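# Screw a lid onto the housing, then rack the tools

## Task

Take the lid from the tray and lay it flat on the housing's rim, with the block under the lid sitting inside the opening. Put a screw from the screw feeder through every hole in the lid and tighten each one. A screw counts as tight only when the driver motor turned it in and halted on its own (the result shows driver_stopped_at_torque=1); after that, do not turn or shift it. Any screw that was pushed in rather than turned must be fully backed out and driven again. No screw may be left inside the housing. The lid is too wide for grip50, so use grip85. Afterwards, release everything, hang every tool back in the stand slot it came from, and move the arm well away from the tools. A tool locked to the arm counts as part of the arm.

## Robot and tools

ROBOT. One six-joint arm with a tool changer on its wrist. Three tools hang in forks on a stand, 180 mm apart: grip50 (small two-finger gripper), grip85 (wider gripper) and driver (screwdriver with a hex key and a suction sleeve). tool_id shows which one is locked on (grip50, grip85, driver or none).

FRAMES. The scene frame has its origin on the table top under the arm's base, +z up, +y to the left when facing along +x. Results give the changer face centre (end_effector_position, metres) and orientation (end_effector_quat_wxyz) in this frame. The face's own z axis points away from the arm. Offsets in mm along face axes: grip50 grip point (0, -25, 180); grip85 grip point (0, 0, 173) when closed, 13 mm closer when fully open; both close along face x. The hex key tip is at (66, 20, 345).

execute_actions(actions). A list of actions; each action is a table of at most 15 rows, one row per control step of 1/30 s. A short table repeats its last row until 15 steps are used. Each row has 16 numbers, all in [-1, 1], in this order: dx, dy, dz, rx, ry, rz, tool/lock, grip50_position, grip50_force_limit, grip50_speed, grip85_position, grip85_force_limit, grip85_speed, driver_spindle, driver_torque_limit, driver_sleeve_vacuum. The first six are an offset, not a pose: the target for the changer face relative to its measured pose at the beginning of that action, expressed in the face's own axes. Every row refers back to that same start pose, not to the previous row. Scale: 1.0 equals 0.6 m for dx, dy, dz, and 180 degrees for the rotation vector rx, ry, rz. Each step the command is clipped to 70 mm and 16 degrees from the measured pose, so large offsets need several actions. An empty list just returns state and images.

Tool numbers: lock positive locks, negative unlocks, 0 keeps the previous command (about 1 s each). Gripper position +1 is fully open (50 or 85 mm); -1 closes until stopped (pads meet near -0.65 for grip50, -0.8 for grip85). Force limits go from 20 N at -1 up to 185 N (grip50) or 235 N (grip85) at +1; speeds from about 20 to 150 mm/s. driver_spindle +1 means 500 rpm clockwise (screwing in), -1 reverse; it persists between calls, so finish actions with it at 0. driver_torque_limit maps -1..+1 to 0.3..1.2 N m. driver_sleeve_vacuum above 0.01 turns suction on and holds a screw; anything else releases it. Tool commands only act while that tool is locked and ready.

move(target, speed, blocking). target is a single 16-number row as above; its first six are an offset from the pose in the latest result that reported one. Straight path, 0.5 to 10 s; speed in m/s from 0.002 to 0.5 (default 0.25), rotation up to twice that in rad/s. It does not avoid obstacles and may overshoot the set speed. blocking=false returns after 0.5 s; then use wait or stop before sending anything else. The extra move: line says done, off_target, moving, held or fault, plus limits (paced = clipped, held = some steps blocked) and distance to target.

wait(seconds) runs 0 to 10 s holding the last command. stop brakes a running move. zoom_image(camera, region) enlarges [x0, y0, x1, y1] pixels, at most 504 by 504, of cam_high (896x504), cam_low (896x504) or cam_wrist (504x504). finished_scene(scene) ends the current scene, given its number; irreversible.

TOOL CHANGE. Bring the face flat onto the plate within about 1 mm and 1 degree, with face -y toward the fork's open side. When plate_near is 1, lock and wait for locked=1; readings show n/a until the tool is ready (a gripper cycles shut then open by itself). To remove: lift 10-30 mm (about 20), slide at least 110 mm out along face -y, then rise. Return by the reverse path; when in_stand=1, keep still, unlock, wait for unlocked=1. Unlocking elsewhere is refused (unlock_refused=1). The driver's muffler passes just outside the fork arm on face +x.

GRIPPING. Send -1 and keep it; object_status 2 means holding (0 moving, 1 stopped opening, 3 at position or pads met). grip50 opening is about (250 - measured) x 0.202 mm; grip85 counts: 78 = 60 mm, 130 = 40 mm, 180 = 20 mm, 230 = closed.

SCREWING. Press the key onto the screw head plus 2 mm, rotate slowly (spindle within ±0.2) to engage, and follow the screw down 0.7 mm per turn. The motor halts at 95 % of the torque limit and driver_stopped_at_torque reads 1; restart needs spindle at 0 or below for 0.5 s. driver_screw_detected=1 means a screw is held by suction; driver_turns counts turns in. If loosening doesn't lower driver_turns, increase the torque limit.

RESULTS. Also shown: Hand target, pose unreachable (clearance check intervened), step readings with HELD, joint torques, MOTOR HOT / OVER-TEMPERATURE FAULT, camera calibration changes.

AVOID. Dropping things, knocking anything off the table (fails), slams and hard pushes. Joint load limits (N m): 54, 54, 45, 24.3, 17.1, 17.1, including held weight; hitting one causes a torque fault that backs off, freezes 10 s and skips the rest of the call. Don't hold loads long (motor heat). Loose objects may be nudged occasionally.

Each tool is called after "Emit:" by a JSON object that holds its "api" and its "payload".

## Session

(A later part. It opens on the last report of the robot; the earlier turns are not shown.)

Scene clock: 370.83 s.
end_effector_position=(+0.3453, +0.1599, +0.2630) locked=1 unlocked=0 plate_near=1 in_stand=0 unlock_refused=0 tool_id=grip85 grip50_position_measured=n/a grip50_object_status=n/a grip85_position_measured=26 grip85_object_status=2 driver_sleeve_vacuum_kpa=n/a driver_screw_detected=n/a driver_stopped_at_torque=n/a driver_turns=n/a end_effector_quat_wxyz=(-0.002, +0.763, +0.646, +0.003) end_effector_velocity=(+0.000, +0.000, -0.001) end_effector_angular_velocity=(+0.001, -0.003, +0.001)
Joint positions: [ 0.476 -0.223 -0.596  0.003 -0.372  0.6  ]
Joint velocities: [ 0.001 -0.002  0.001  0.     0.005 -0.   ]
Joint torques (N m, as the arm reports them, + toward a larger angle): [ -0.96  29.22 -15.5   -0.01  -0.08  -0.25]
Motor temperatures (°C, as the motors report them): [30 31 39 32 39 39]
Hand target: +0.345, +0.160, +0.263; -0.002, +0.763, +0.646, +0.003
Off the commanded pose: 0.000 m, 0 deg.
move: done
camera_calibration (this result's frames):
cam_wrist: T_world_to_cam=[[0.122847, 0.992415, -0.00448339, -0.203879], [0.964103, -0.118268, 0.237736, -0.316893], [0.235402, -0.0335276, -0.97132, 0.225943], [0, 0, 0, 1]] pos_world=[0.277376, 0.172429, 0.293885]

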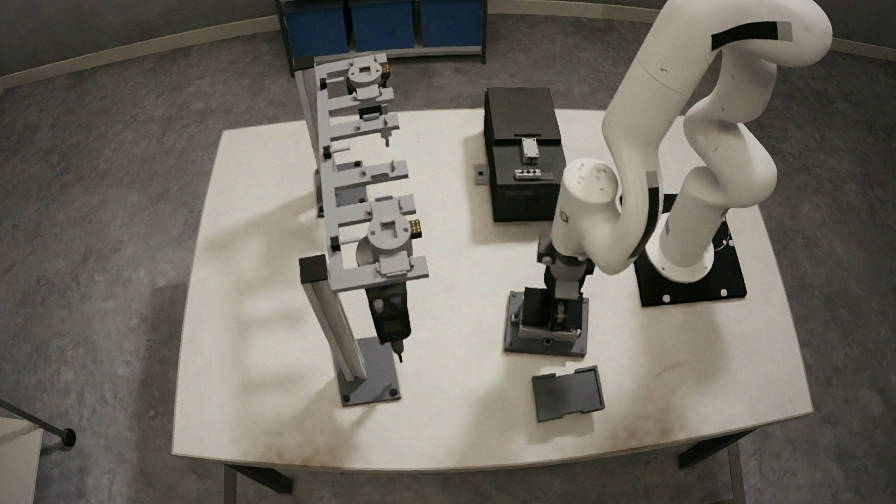

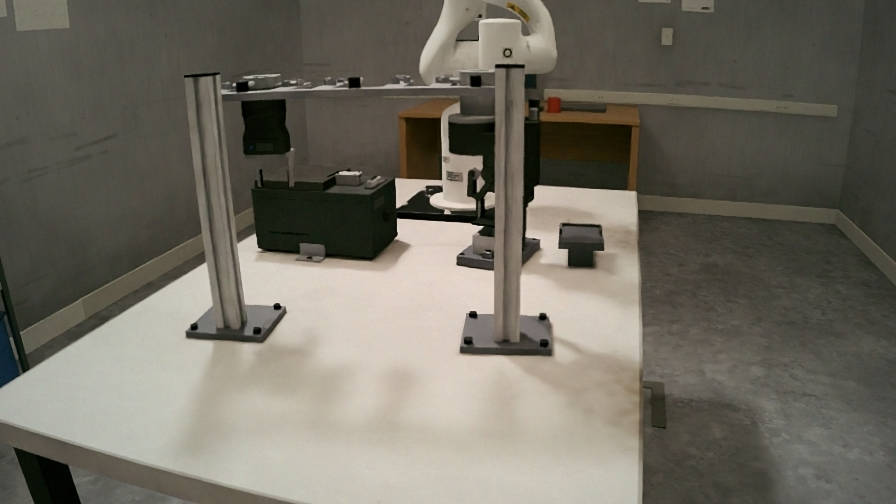

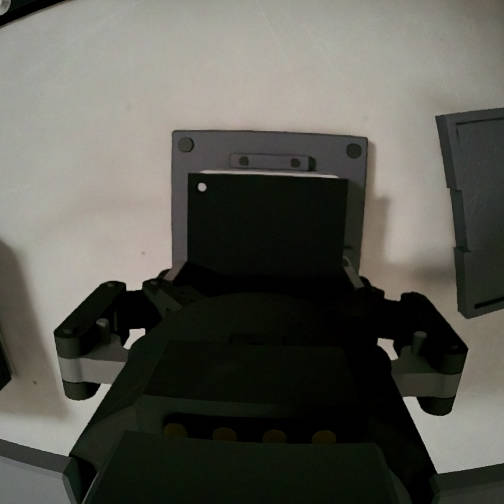

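Emit:
{"api": "move", "payload": {"target": [0,0,0.02,0,0,0,0,0,0,0,-1,-0.3,-0.8,0,0,0], "speed": 0.02}}

Emit:
{"api": "zoom_image", "payload": {"camera": "cam_wrist", "region": [170, 150, 270, 230]}}

Emit:
{"api": "zoom_image", "payload": {"camera": "cam_wrist", "region": [270, 150, 370, 230]}}

Scene clock: 390.00 s.
end_effector_position=(+0.3453, +0.1600, +0.2511) locked=1 unlocked=0 plate_near=1 in_stand=0 unlock_refused=0 tool_id=grip85 grip50_position_measured=n/a grip50_object_status=n/a grip85_position_measured=26 grip85_object_status=2 driver_sleeve_vacuum_kpa=n/a driver_screw_detected=n/a driver_stopped_at_torque=n/a driver_turns=n/a end_effector_quat_wxyz=(-0.002, +0.763, +0.646, +0.003) end_effector_velocity=(+0.001, +0.000, -0.001) end_effector_angular_velocity=(+0.001, -0.003, +0.001)
Joint positions: [ 0.476 -0.252 -0.593  0.003 -0.34   0.6  ]
Joint velocities: [-0.    -0.003 -0.002 -0.001  0.004 -0.   ]
Joint torques (N m, as the arm reports them, + toward a larger angle): [ -1.44  30.98 -15.56  -0.73   0.02  -0.33]
Motor temperatures (°C, as the motors report them): [30 31 39 32 39 39]
Hand target: +0.345, +0.160, +0.251; -0.002, +0.763, +0.646, +0.003
Off the commanded pose: 0.000 m, 0 deg.
move: done
camera_calibration (this result's frames):
cam_wrist: T_world_to_cam=[[0.122866, 0.992413, -0.004536, -0.203993], [0.964099, -0.118274, 0.237747, -0.31406], [0.235407, -0.0335842, -0.971316, 0.21437], [0, 0, 0, 1]] pos_world=[0.277384, 0.1725, 0.281963]

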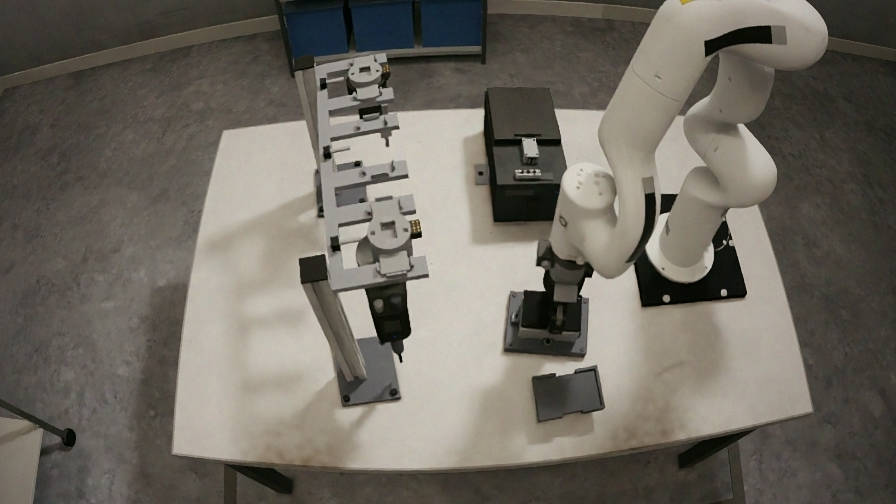

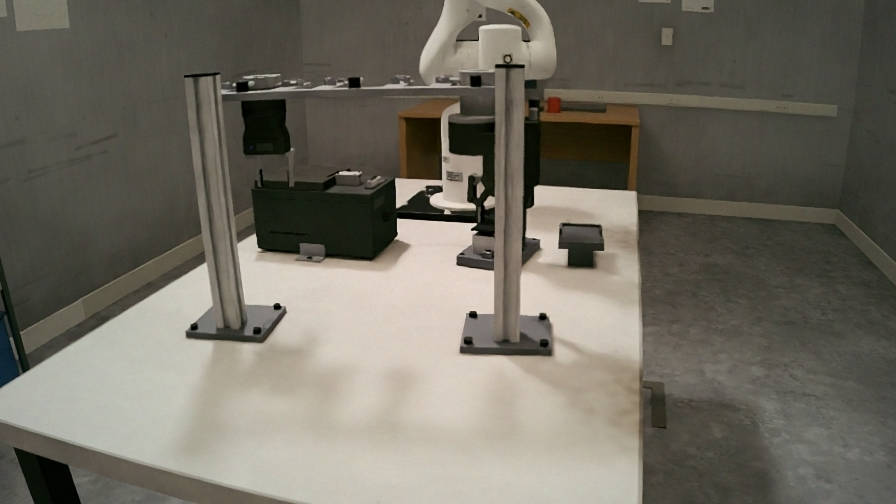

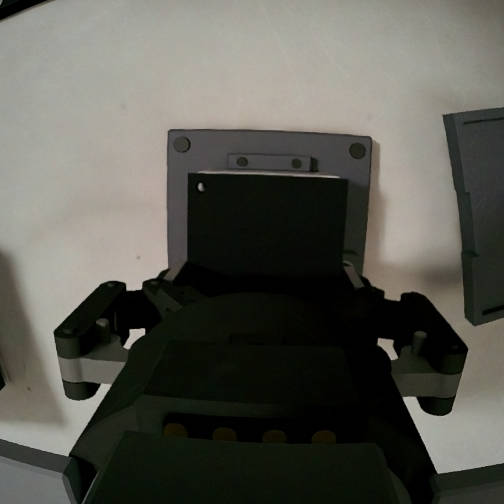

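Region (170, 150, 270, 230) of cam_wrist's 504x504 image, scaled by 5.040, with more detail than that image has; it fills the top 403 rows of this view, and the rest is white.

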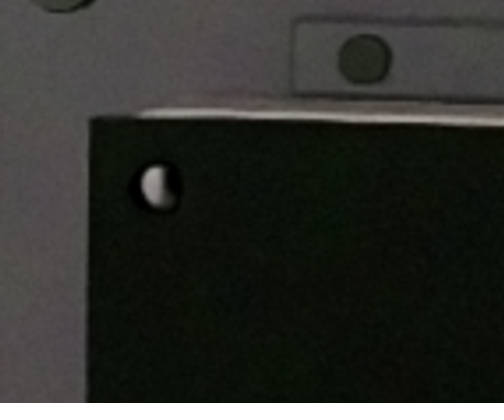

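Region (270, 150, 370, 230) of cam_wrist's 504x504 image, scaled by 5.040, with more detail than that image has; it fills the top 403 rows of this view, and the rest is white.

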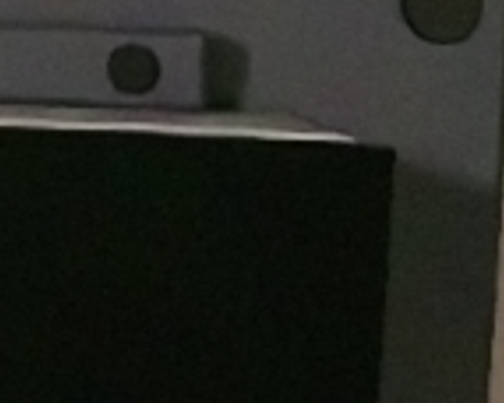

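Emit:
{"api": "move", "payload": {"target": [0.0004,-0.0003,0.0167,0,0,0,0,0,0,0,-1,-0.3,-0.8,0,0,0], "speed": 0.006}}

Emit:
{"api": "zoom_image", "payload": {"camera": "cam_wrist", "region": [170, 140, 370, 240]}}

Scene clock: 412.10 s.
end_effector_position=(+0.3453, +0.1605, +0.2416) locked=1 unlocked=0 plate_near=1 in_stand=0 unlock_refused=0 tool_id=grip85 grip50_position_measured=n/a grip50_object_status=n/a grip85_position_measured=26 grip85_object_status=2 driver_sleeve_vacuum_kpa=n/a driver_screw_detected=n/a driver_stopped_at_torque=n/a driver_turns=n/a end_effector_quat_wxyz=(-0.002, +0.763, +0.646, +0.003) end_effector_velocity=(+0.000, -0.000, -0.000) end_effector_angular_velocity=(-0.001, +0.003, -0.000)
Joint positions: [ 0.477 -0.277 -0.592  0.003 -0.315  0.601]
Joint velocities: [-0.    -0.001 -0.001 -0.    -0.003  0.   ]
Joint torques (N m, as the arm reports them, + toward a larger angle): [-2.79 11.29 -9.97  0.19  3.96  0.03]
Motor temperatures (°C, as the motors report them): [30 31 39 32 39 39]
Hand target: +0.345, +0.160, +0.241; -0.002, +0.763, +0.646, +0.003
Off the commanded pose: 0.000 m, 0 deg.
move: done
camera_calibration (this result's frames):
cam_wrist: T_world_to_cam=[[0.122593, 0.992446, -0.00460627, -0.204371], [0.964143, -0.117993, 0.237709, -0.311805], [0.23537, -0.0335826, -0.971325, 0.205114], [0, 0, 0, 1]] pos_world=[0.277401, 0.172925, 0.27241]

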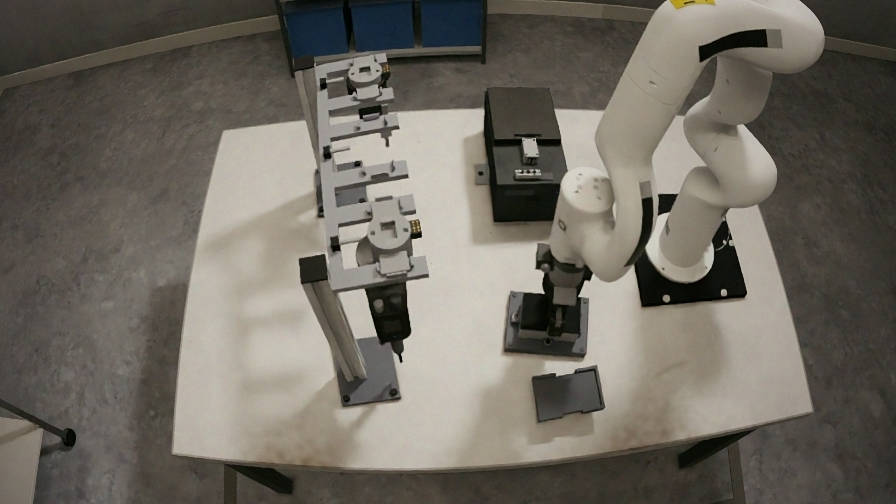

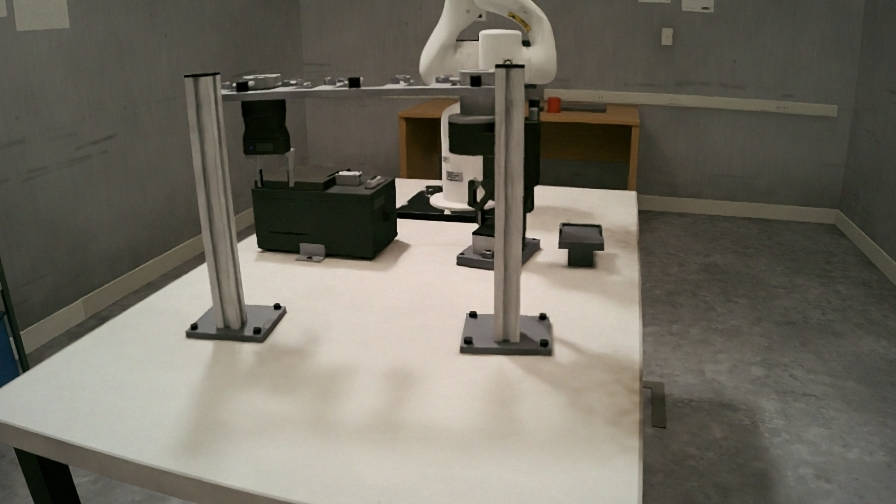

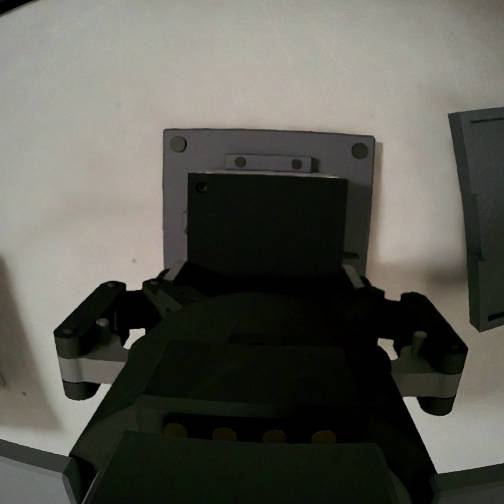

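Region (170, 140, 370, 240) of cam_wrist's 504x504 image, scaled by 2.520, with more detail than that image has.

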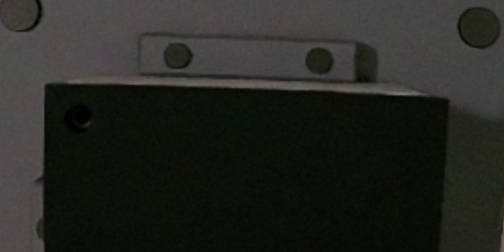

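Emit:
{"api": "execute_actions", "payload": {"actions": [[[0,0,-0.001,0,0,0,0,0,0,0,-1,-0.3,-0.8,0,0,0]]]}}

Emit:
{"api": "zoom_image", "payload": {"camera": "cam_low", "region": [450, 190, 550, 280]}}

Scene clock: 420.60 s.
end_effector_position=(+0.3452, +0.1604, +0.2416) locked=1 unlocked=0 plate_near=1 in_stand=0 unlock_refused=0 tool_id=grip85 grip50_position_measured=n/a grip50_object_status=n/a grip85_position_measured=26 grip85_object_status=2 driver_sleeve_vacuum_kpa=n/a driver_screw_detected=n/a driver_stopped_at_torque=n/a driver_turns=n/a end_effector_quat_wxyz=(-0.002, +0.763, +0.646, +0.003) end_effector_velocity=(+0.000, +0.000, +0.001) end_effector_angular_velocity=(-0.000, +0.001, -0.000)
Joint positions: [ 0.477 -0.276 -0.592  0.003 -0.314  0.601]
Joint velocities: [ 0.001  0.    -0.001  0.001 -0.002  0.   ]
Joint torques (N m, as the arm reports them, + toward a larger angle): [ -3.43  23.37 -12.26  -0.09   0.48   0.  ]
Motor temperatures (°C, as the motors report them): [30 31 39 32 40 39]
Hand target: +0.345, +0.160, +0.242; -0.002, +0.763, +0.646, +0.003
Off the commanded pose: 0.001 m, 0 deg.
Step readings (end_effector_position):
0: (+0.3452, +0.1603, +0.2411)
1: (+0.3452, +0.1603, +0.2411)
2: (+0.3452, +0.1603, +0.2412)
4: (+0.3451, +0.1603, +0.2413)
8: (+0.3451, +0.1603, +0.2414)
15: end_effector_position above
camera_calibration (this result's frames):
cam_wrist: T_world_to_cam=[[0.12277, 0.992426, -0.00435391, -0.204374], [0.964019, -0.118211, 0.238105, -0.311693], [0.235786, -0.0334293, -0.97123, 0.204983], [0, 0, 0, 1]] pos_world=[0.277237, 0.172833, 0.272411]

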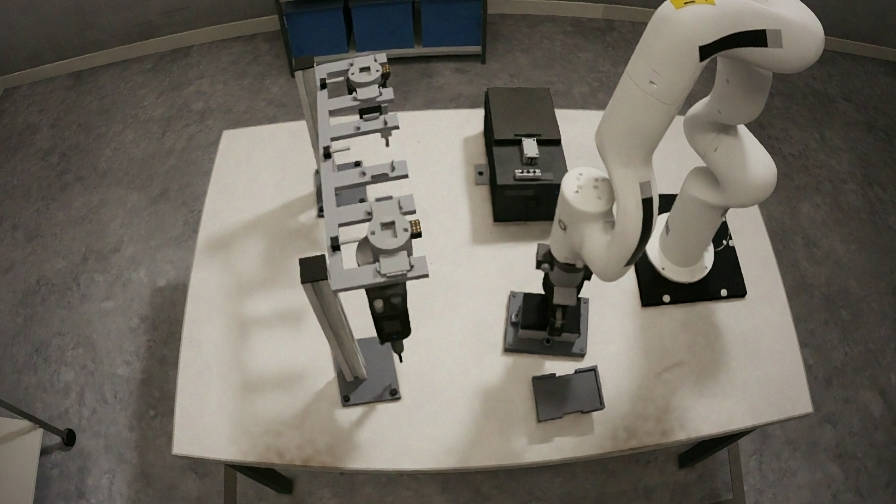

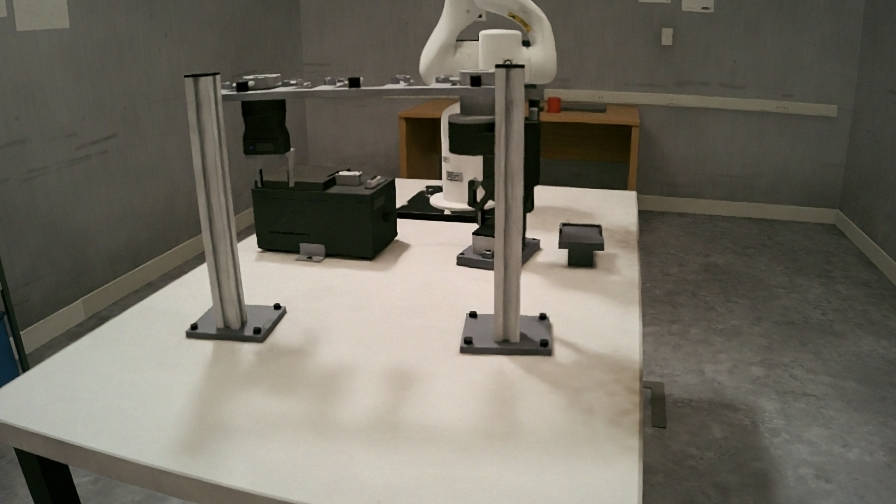

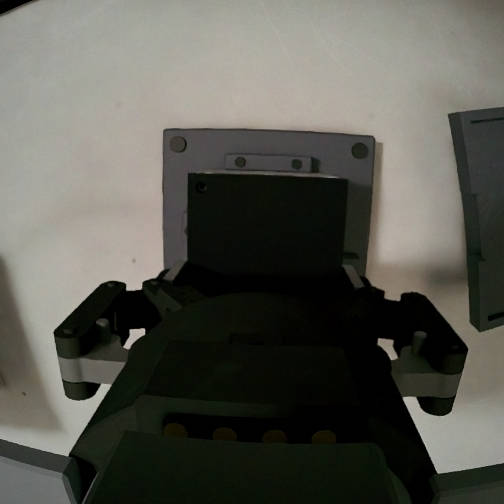

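Region (450, 190, 550, 280) of cam_low's 896x504 image, scaled by 5.040, with more detail than that image has; it fills the top 454 rows of this view, and the rest is white.

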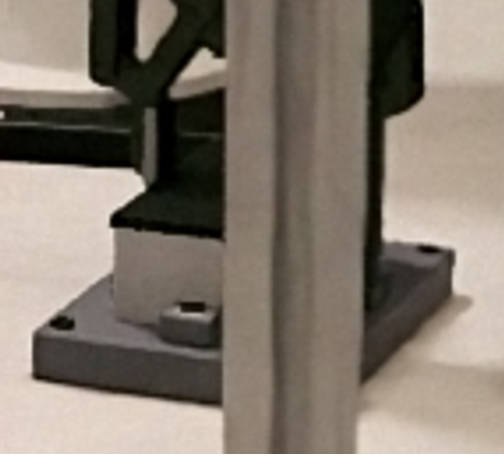

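Lid looks seated. Release.

Emit:
{"api": "execute_actions", "payload": {"actions": [[[0,0,-0.0005,0,0,0,0,0,0,0,1,-0.3,-0.5,0,0,0]],[[0,0,0,0,0,0,0,0,0,0,1,-0.3,-0.5,0,0,0]]]}}

Emit:
{"api": "move", "payload": {"target": [0,0.08,-0.25,0,0,0,0,0,0,0,1,-0.3,-0.5,0,0,0], "speed": 0.1}}

Emit:
{"api": "zoom_image", "payload": {"camera": "cam_wrist", "region": [170, 90, 370, 290]}}

Scene clock: 427.73 s.
end_effector_position=(+0.3452, +0.1604, +0.2420) locked=1 unlocked=0 plate_near=1 in_stand=0 unlock_refused=0 tool_id=grip85 grip50_position_measured=n/a grip50_object_status=n/a grip85_position_measured=3 grip85_object_status=3 driver_sleeve_vacuum_kpa=n/a driver_screw_detected=n/a driver_stopped_at_torque=n/a driver_turns=n/a end_effector_quat_wxyz=(-0.002, +0.763, +0.646, +0.003) end_effector_velocity=(-0.000, -0.000, -0.000) end_effector_angular_velocity=(+0.000, -0.000, -0.000)
Joint positions: [ 0.477 -0.275 -0.592  0.003 -0.315  0.601]
Joint velocities: [-0.    -0.001  0.     0.     0.001 -0.   ]
Joint torques (N m, as the arm reports them, + toward a larger angle): [ -2.05  29.85 -14.93  -0.1    0.01  -0.24]
Motor temperatures (°C, as the motors report them): [30 31 39 32 40 39]
Hand target: +0.345, +0.160, +0.242; -0.002, +0.763, +0.646, +0.003
Off the commanded pose: 0.000 m, 0 deg.
Step readings (end_effector_position; steps 1 to 15: 1st action; 16 to 30: 2nd action):
0: (+0.3453, +0.1604, +0.2421)
1: (+0.3453, +0.1604, +0.2421)
2: (+0.3453, +0.1605, +0.2422)
4: (+0.3453, +0.1605, +0.2428)
8: (+0.3452, +0.1604, +0.2425)
15: (+0.3452, +0.1604, +0.2420)
16: (+0.3452, +0.1604, +0.2420)
17: (+0.3452, +0.1604, +0.2420)
19: (+0.3452, +0.1604, +0.2420)
23: (+0.3452, +0.1604, +0.2420)
30: end_effector_position above
camera_calibration (this result's frames):
cam_wrist: T_world_to_cam=[[0.122779, 0.992424, -0.00446153, -0.204346], [0.964062, -0.1182, 0.237937, -0.311785], [0.235607, -0.0335148, -0.97127, 0.205497], [0, 0, 0, 1]] pos_world=[0.277253, 0.172832, 0.272867]

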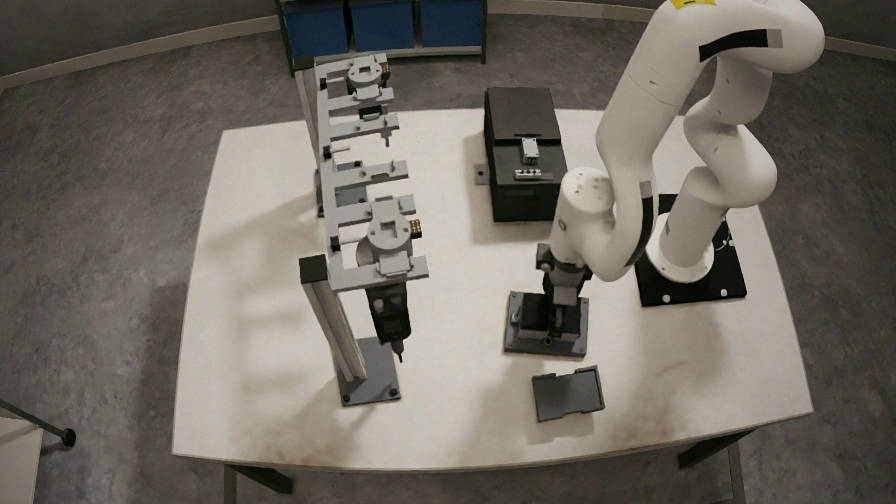

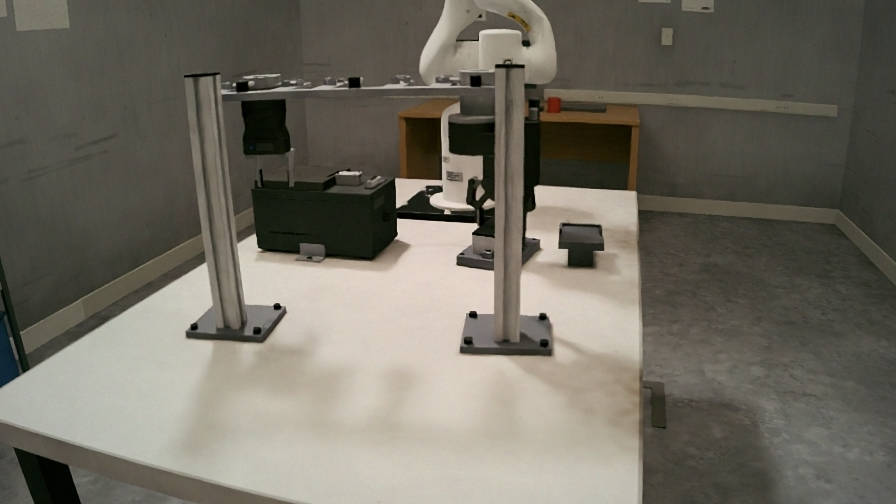

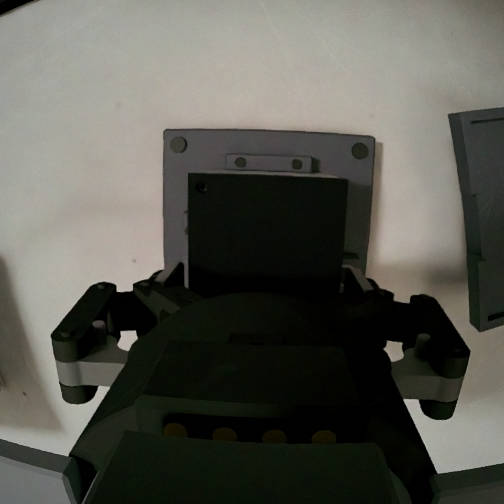

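Scene clock: 429.70 s.
end_effector_position=(+0.3922, +0.1515, +0.3918) locked=1 unlocked=0 plate_near=1 in_stand=0 unlock_refused=0 tool_id=grip85 grip50_position_measured=n/a grip50_object_status=n/a grip85_position_measured=3 grip85_object_status=3 driver_sleeve_vacuum_kpa=n/a driver_screw_detected=n/a driver_stopped_at_torque=n/a driver_turns=n/a end_effector_quat_wxyz=(-0.003, +0.763, +0.646, +0.003) end_effector_velocity=(+0.001, +0.000, +0.001) end_effector_angular_velocity=(+0.001, -0.002, +0.000)
Joint positions: [ 0.412 -0.072 -0.79   0.002 -0.718  0.537]
Joint velocities: [-0.     0.    -0.003 -0.    -0.001 -0.001]
Joint torques (N m, as the arm reports them, + toward a larger angle): [ -2.05  28.77 -20.4    0.08  -0.1   -0.39]
Motor temperatures (°C, as the motors report them): [30 31 39 32 40 39]
Hand target: +0.392, +0.151, +0.392; -0.003, +0.763, +0.646, +0.003
Off the commanded pose: 0.000 m, 0 deg.
move: done
camera_calibration (this result's frames):
cam_wrist: T_world_to_cam=[[0.122418, 0.99247, -0.00424209, -0.200574], [0.964246, -0.117923, 0.237327, -0.393688], [0.23504, -0.0331436, -0.971421, 0.339764], [0, 0, 0, 1]] pos_world=[0.324308, 0.1639, 0.422635]

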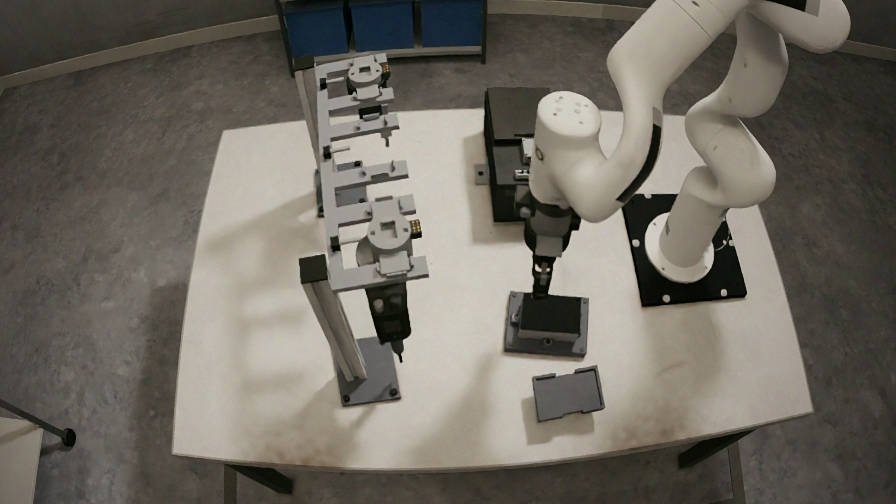

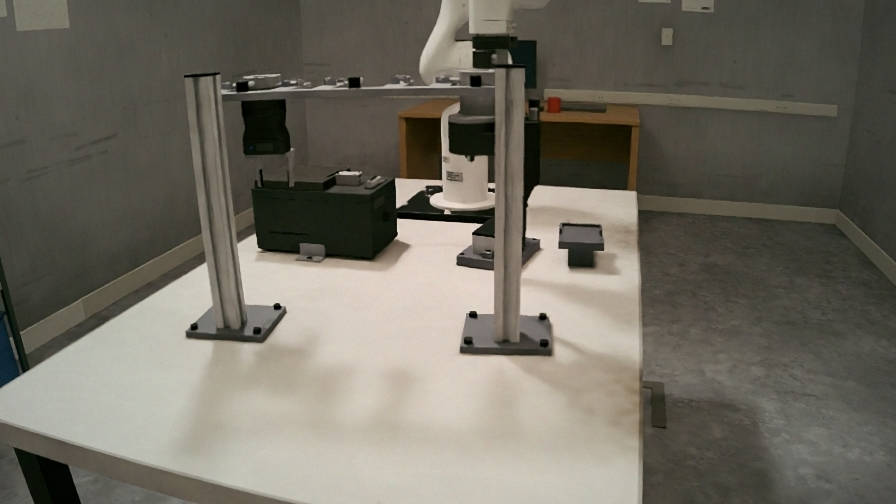

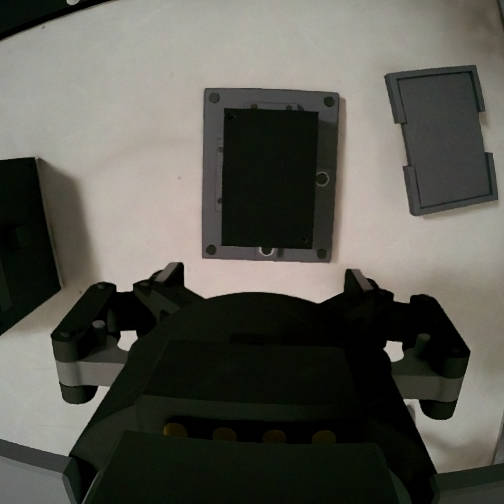

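Region (170, 90, 370, 290) of cam_wrist's 504x504 image, scaled by 2.520, with more detail than that image has.

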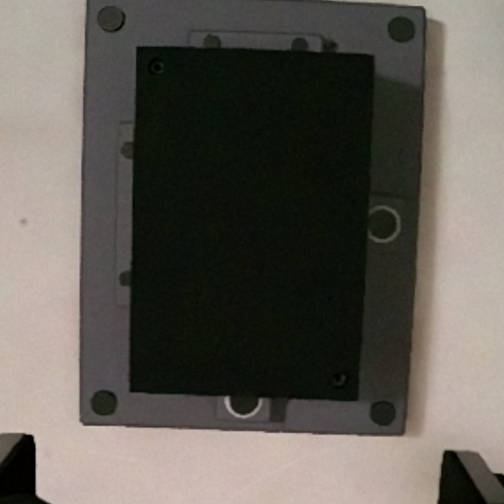

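Emit:
{"api": "move", "payload": {"target": [-0.2357,0.2813,-0.0673,0,0,-0.0969,0,0,0,0,1,0,0,0,0,0], "speed": 0.25}}

Scene clock: 443.77 s.
end_effector_position=(+0.5350, -0.0161, +0.4311) locked=1 unlocked=0 plate_near=1 in_stand=0 unlock_refused=0 tool_id=grip85 grip50_position_measured=n/a grip50_object_status=n/a grip85_position_measured=3 grip85_object_status=3 driver_sleeve_vacuum_kpa=n/a driver_screw_detected=n/a driver_stopped_at_torque=n/a driver_turns=n/a end_effector_quat_wxyz=(-0.002, +0.656, +0.755, +0.003) end_effector_velocity=(+0.001, -0.001, +0.001) end_effector_angular_velocity=(+0.001, -0.001, +0.001)
Joint positions: [ 0.014 -0.3   -1.157  0.002 -0.857 -0.166]
Joint velocities: [-0.002 -0.002 -0.004  0.001 -0.001 -0.005]
Joint torques (N m, as the arm reports them, + toward a larger angle): [ -0.74  43.65 -21.79   0.15   0.    -0.19]
Motor temperatures (°C, as the motors report them): [30 31 39 32 40 39]
Hand target: +0.535, -0.016, +0.431; -0.002, +0.656, +0.754, +0.003
Off the commanded pose: 0.000 m, 0 deg.
move: done
camera_calibration (this result's frames):
cam_wrist: T_world_to_cam=[[-0.180955, 0.983479, -0.00495351, 0.110837], [0.954607, 0.17685, 0.239687, -0.551561], [0.236603, 0.0386439, -0.970838, 0.338946], [0, 0, 0, 1]] pos_world=[0.466385, -0.0245607, 0.461813]

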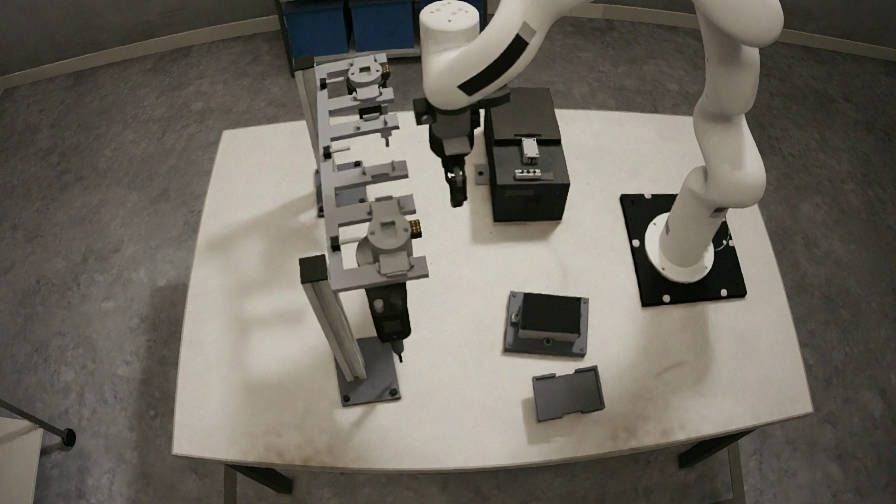

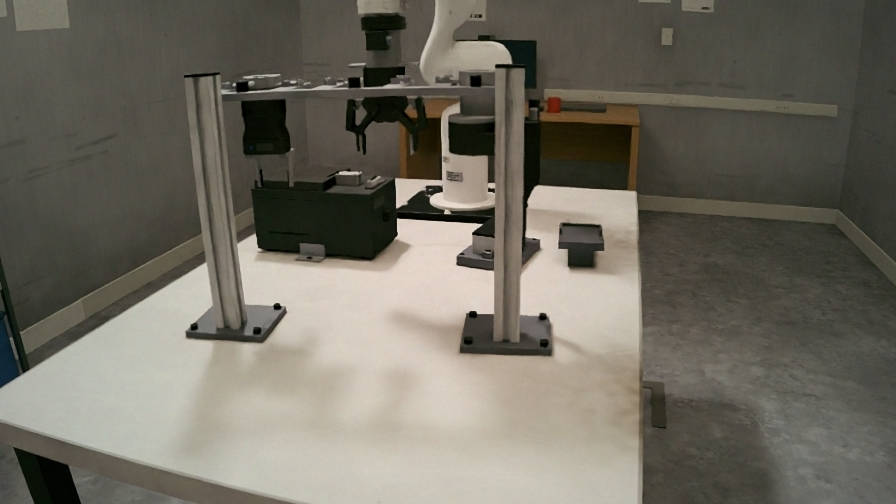

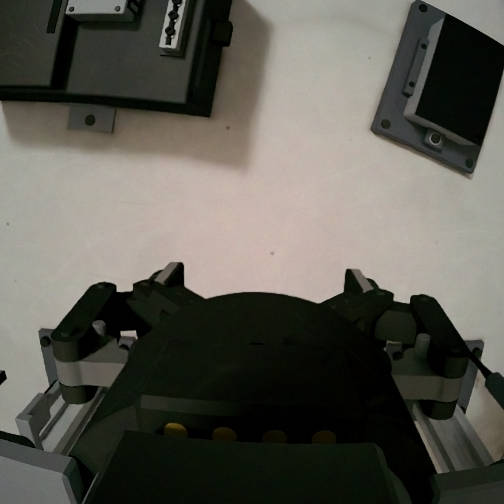

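Emit:
{"api": "move", "payload": {"target": [0,0.2105,-0.0018,0,0,0,0,0,0,0,1,0,0,0,0,0], "speed": 0.07}}

Emit:
{"api": "move", "payload": {"target": [0,0,0.0335,0,0,0,0,0,0,0,1,0,0,0,0,0], "speed": 0.015}}

Scene clock: 456.43 s.
end_effector_position=(+0.6599, +0.0012, +0.4323) locked=1 unlocked=0 plate_near=1 in_stand=0 unlock_refused=0 tool_id=grip85 grip50_position_measured=n/a grip50_object_status=n/a grip85_position_measured=3 grip85_object_status=3 driver_sleeve_vacuum_kpa=n/a driver_screw_detected=n/a driver_stopped_at_torque=n/a driver_turns=n/a end_effector_quat_wxyz=(-0.002, +0.656, +0.755, +0.003) end_effector_velocity=(+0.001, +0.000, +0.001) end_effector_angular_velocity=(-0.001, +0.001, -0.000)
Joint positions: [ 0.045 -0.608 -1.589  0.002 -0.982 -0.135]
Joint velocities: [ 0.    -0.002 -0.005 -0.001 -0.003  0.001]
Joint torques (N m, as the arm reports them, + toward a larger angle): [ -2.04  60.68 -21.97   0.43   0.    -0.27]
Motor temperatures (°C, as the motors report them): [30 31 40 32 40 39]
Hand target: +0.660, +0.001, +0.432; -0.002, +0.656, +0.755, +0.003
Off the commanded pose: 0.000 m, 0 deg.
move: done
camera_calibration (this result's frames):
cam_wrist: T_world_to_cam=[[-0.18111, 0.983451, -0.00476551, 0.116446], [0.954611, 0.176959, 0.239591, -0.674171], [0.236469, 0.038843, -0.970862, 0.309995], [0, 0, 0, 1]] pos_world=[0.591356, -0.00725927, 0.463043]

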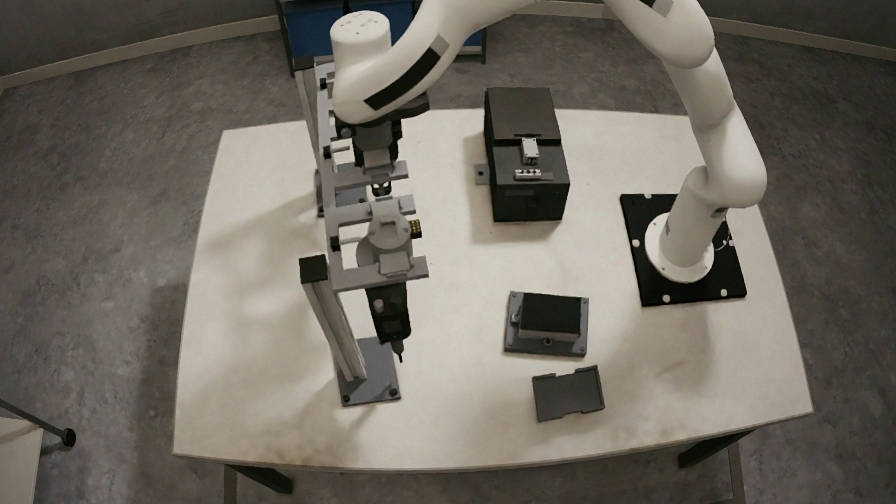

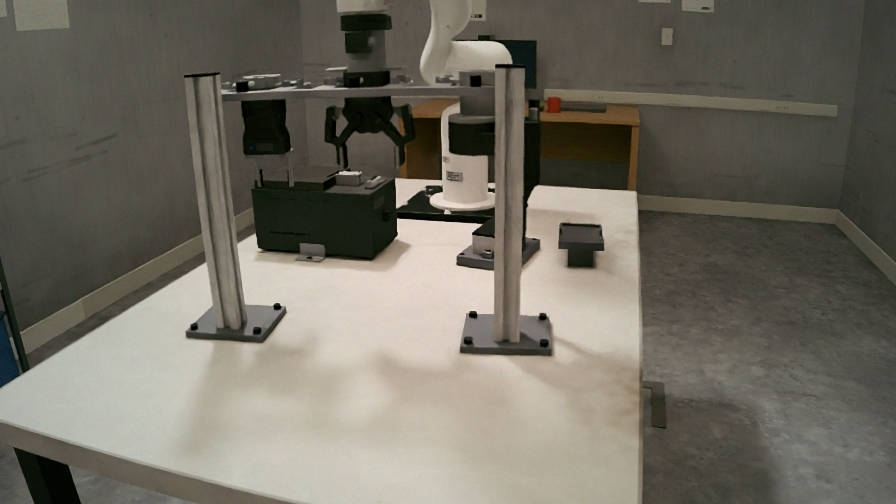

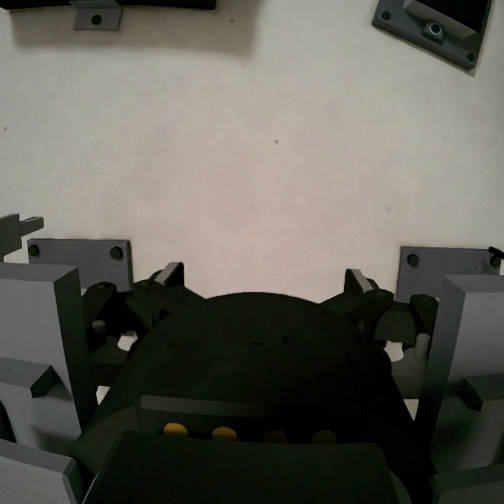

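Scene clock: 458.00 s.
end_effector_position=(+0.6600, +0.0014, +0.4124) locked=1 unlocked=0 plate_near=1 in_stand=1 unlock_refused=0 tool_id=grip85 grip50_position_measured=n/a grip50_object_status=n/a grip85_position_measured=3 grip85_object_status=3 driver_sleeve_vacuum_kpa=n/a driver_screw_detected=n/a driver_stopped_at_torque=n/a driver_turns=n/a end_effector_quat_wxyz=(-0.002, +0.656, +0.755, +0.003) end_effector_velocity=(+0.000, +0.001, -0.000) end_effector_angular_velocity=(+0.000, -0.001, +0.001)
Joint positions: [ 0.045 -0.622 -1.566  0.002 -0.943 -0.135]
Joint velocities: [0.001 0.    0.001 0.    0.002 0.   ]
Joint torques (N m, as the arm reports them, + toward a larger angle): [ -0.24  59.64 -21.66  -0.13  -0.04  -0.19]
Motor temperatures (°C, as the motors report them): [30 31 40 32 40 39]
Hand target: +0.660, +0.001, +0.412; -0.002, +0.656, +0.755, +0.003
Off the commanded pose: 0.000 m, 0 deg.
move: done
camera_calibration (this result's frames):
cam_wrist: T_world_to_cam=[[-0.181061, 0.98346, -0.00485406, 0.116248], [0.954567, 0.176925, 0.239792, -0.669515], [0.236685, 0.0387835, -0.970812, 0.290504], [0, 0, 0, 1]] pos_world=[0.591387, -0.00713816, 0.443133]

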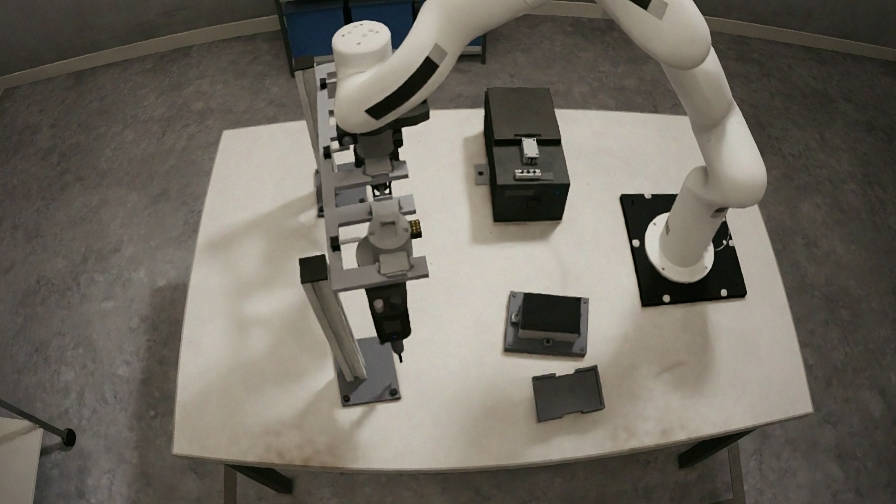

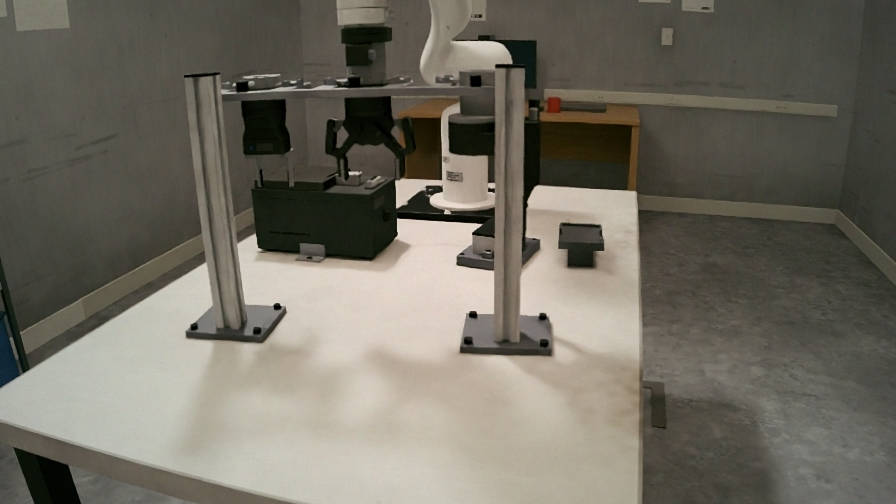

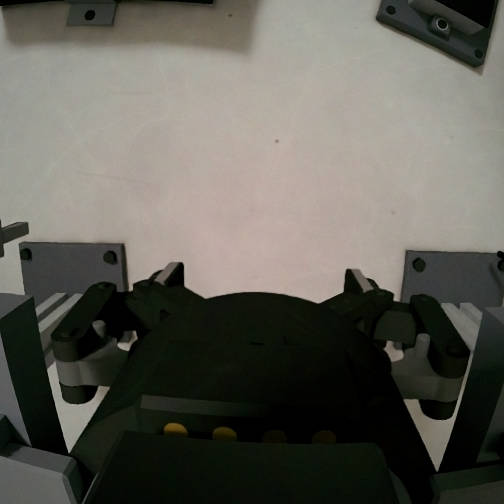

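Emit:
{"api": "execute_actions", "payload": {"actions": [[[0,0,0.0012,0,0,0,-1,0,0,0,1,0,0,0,0,0]],[[0,0,0,0,0,0,-1,0,0,0,1,0,0,0,0,0]],[[0,0,0,0,0,0,-1,0,0,0,1,0,0,0,0,0]]]}}

Scene clock: 463.93 s.
end_effector_position=(+0.6599, +0.0014, +0.4117) locked=0 unlocked=1 plate_near=1 in_stand=1 unlock_refused=0 tool_id=none grip50_position_measured=n/a grip50_object_status=n/a grip85_position_measured=n/a grip85_object_status=n/a driver_sleeve_vacuum_kpa=n/a driver_screw_detected=n/a driver_stopped_at_torque=n/a driver_turns=n/a end_effector_quat_wxyz=(-0.002, +0.656, +0.755, +0.003) end_effector_velocity=(-0.000, -0.000, +0.000) end_effector_angular_velocity=(+0.000, +0.001, -0.001)
Joint positions: [ 0.045 -0.623 -1.565  0.002 -0.942 -0.135]
Joint velocities: [-0.001  0.    -0.     0.    -0.001  0.001]
Joint torques (N m, as the arm reports them, + toward a larger angle): [ -2.69  41.8  -15.23   0.34   0.78   0.  ]
Motor temperatures (°C, as the motors report them): [30 31 40 32 40 39]
Hand target: +0.660, +0.001, +0.412; -0.002, +0.656, +0.755, +0.003
Off the commanded pose: 0.000 m, 0 deg.
Step readings (end_effector_position; steps 1 to 15: 1st action; 16 to 30: 2nd action; 31 to 45: 3rd action):
0: (+0.6599, +0.0014, +0.4123)
1: (+0.6599, +0.0014, +0.4120)
2: (+0.6599, +0.0014, +0.4119)
4: (+0.6599, +0.0014, +0.4119)
8: (+0.6599, +0.0014, +0.4117)
15: (+0.6599, +0.0014, +0.4117)
16: (+0.6599, +0.0014, +0.4117)
17: (+0.6599, +0.0014, +0.4117)
19: (+0.6599, +0.0014, +0.4117)
23: (+0.6599, +0.0014, +0.4117)
30: (+0.6599, +0.0014, +0.4117)
31: (+0.6599, +0.0014, +0.4117)
32: (+0.6599, +0.0014, +0.4117)
34: (+0.6599, +0.0014, +0.4117)
38: (+0.6599, +0.0014, +0.4117)
45: end_effector_position above
camera_calibration (this result's frames):
cam_wrist: T_world_to_cam=[[-0.181052, 0.983462, -0.00472633, 0.116161], [0.954632, 0.176896, 0.239552, -0.669249], [0.236427, 0.0388595, -0.970872, 0.290038], [0, 0, 0, 1]] pos_world=[0.591346, -0.00712297, 0.442459]

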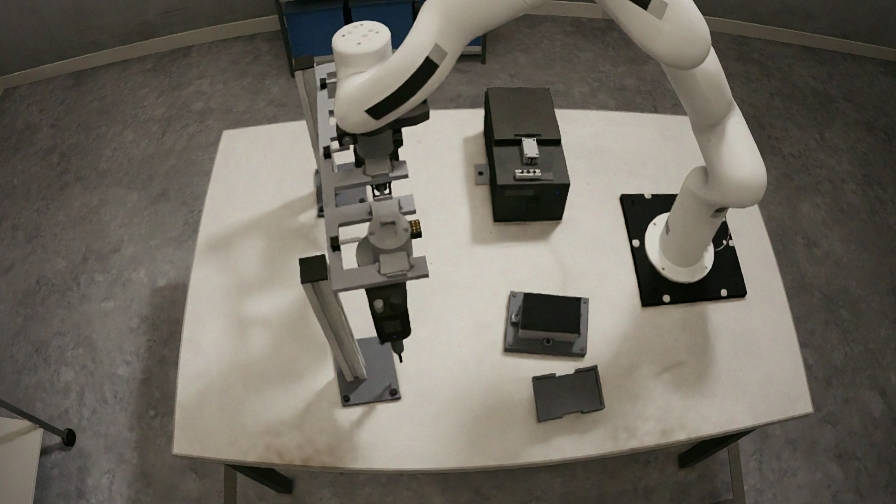

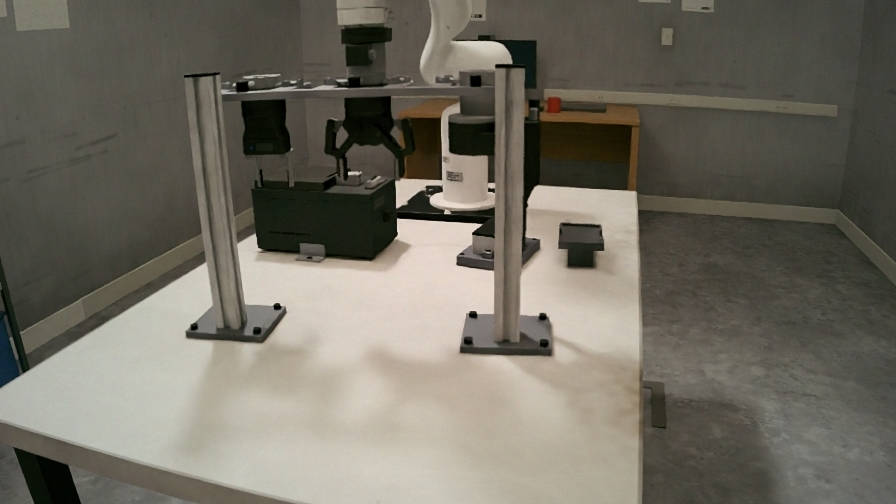

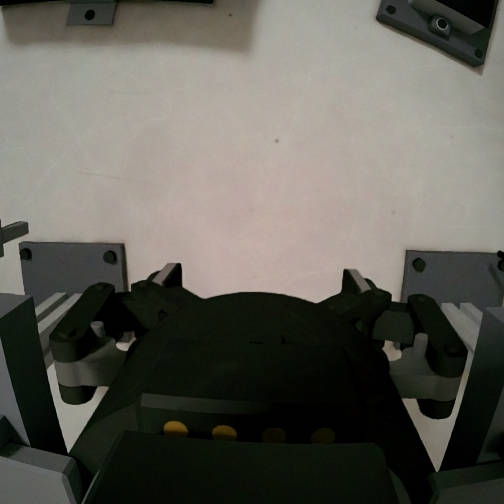

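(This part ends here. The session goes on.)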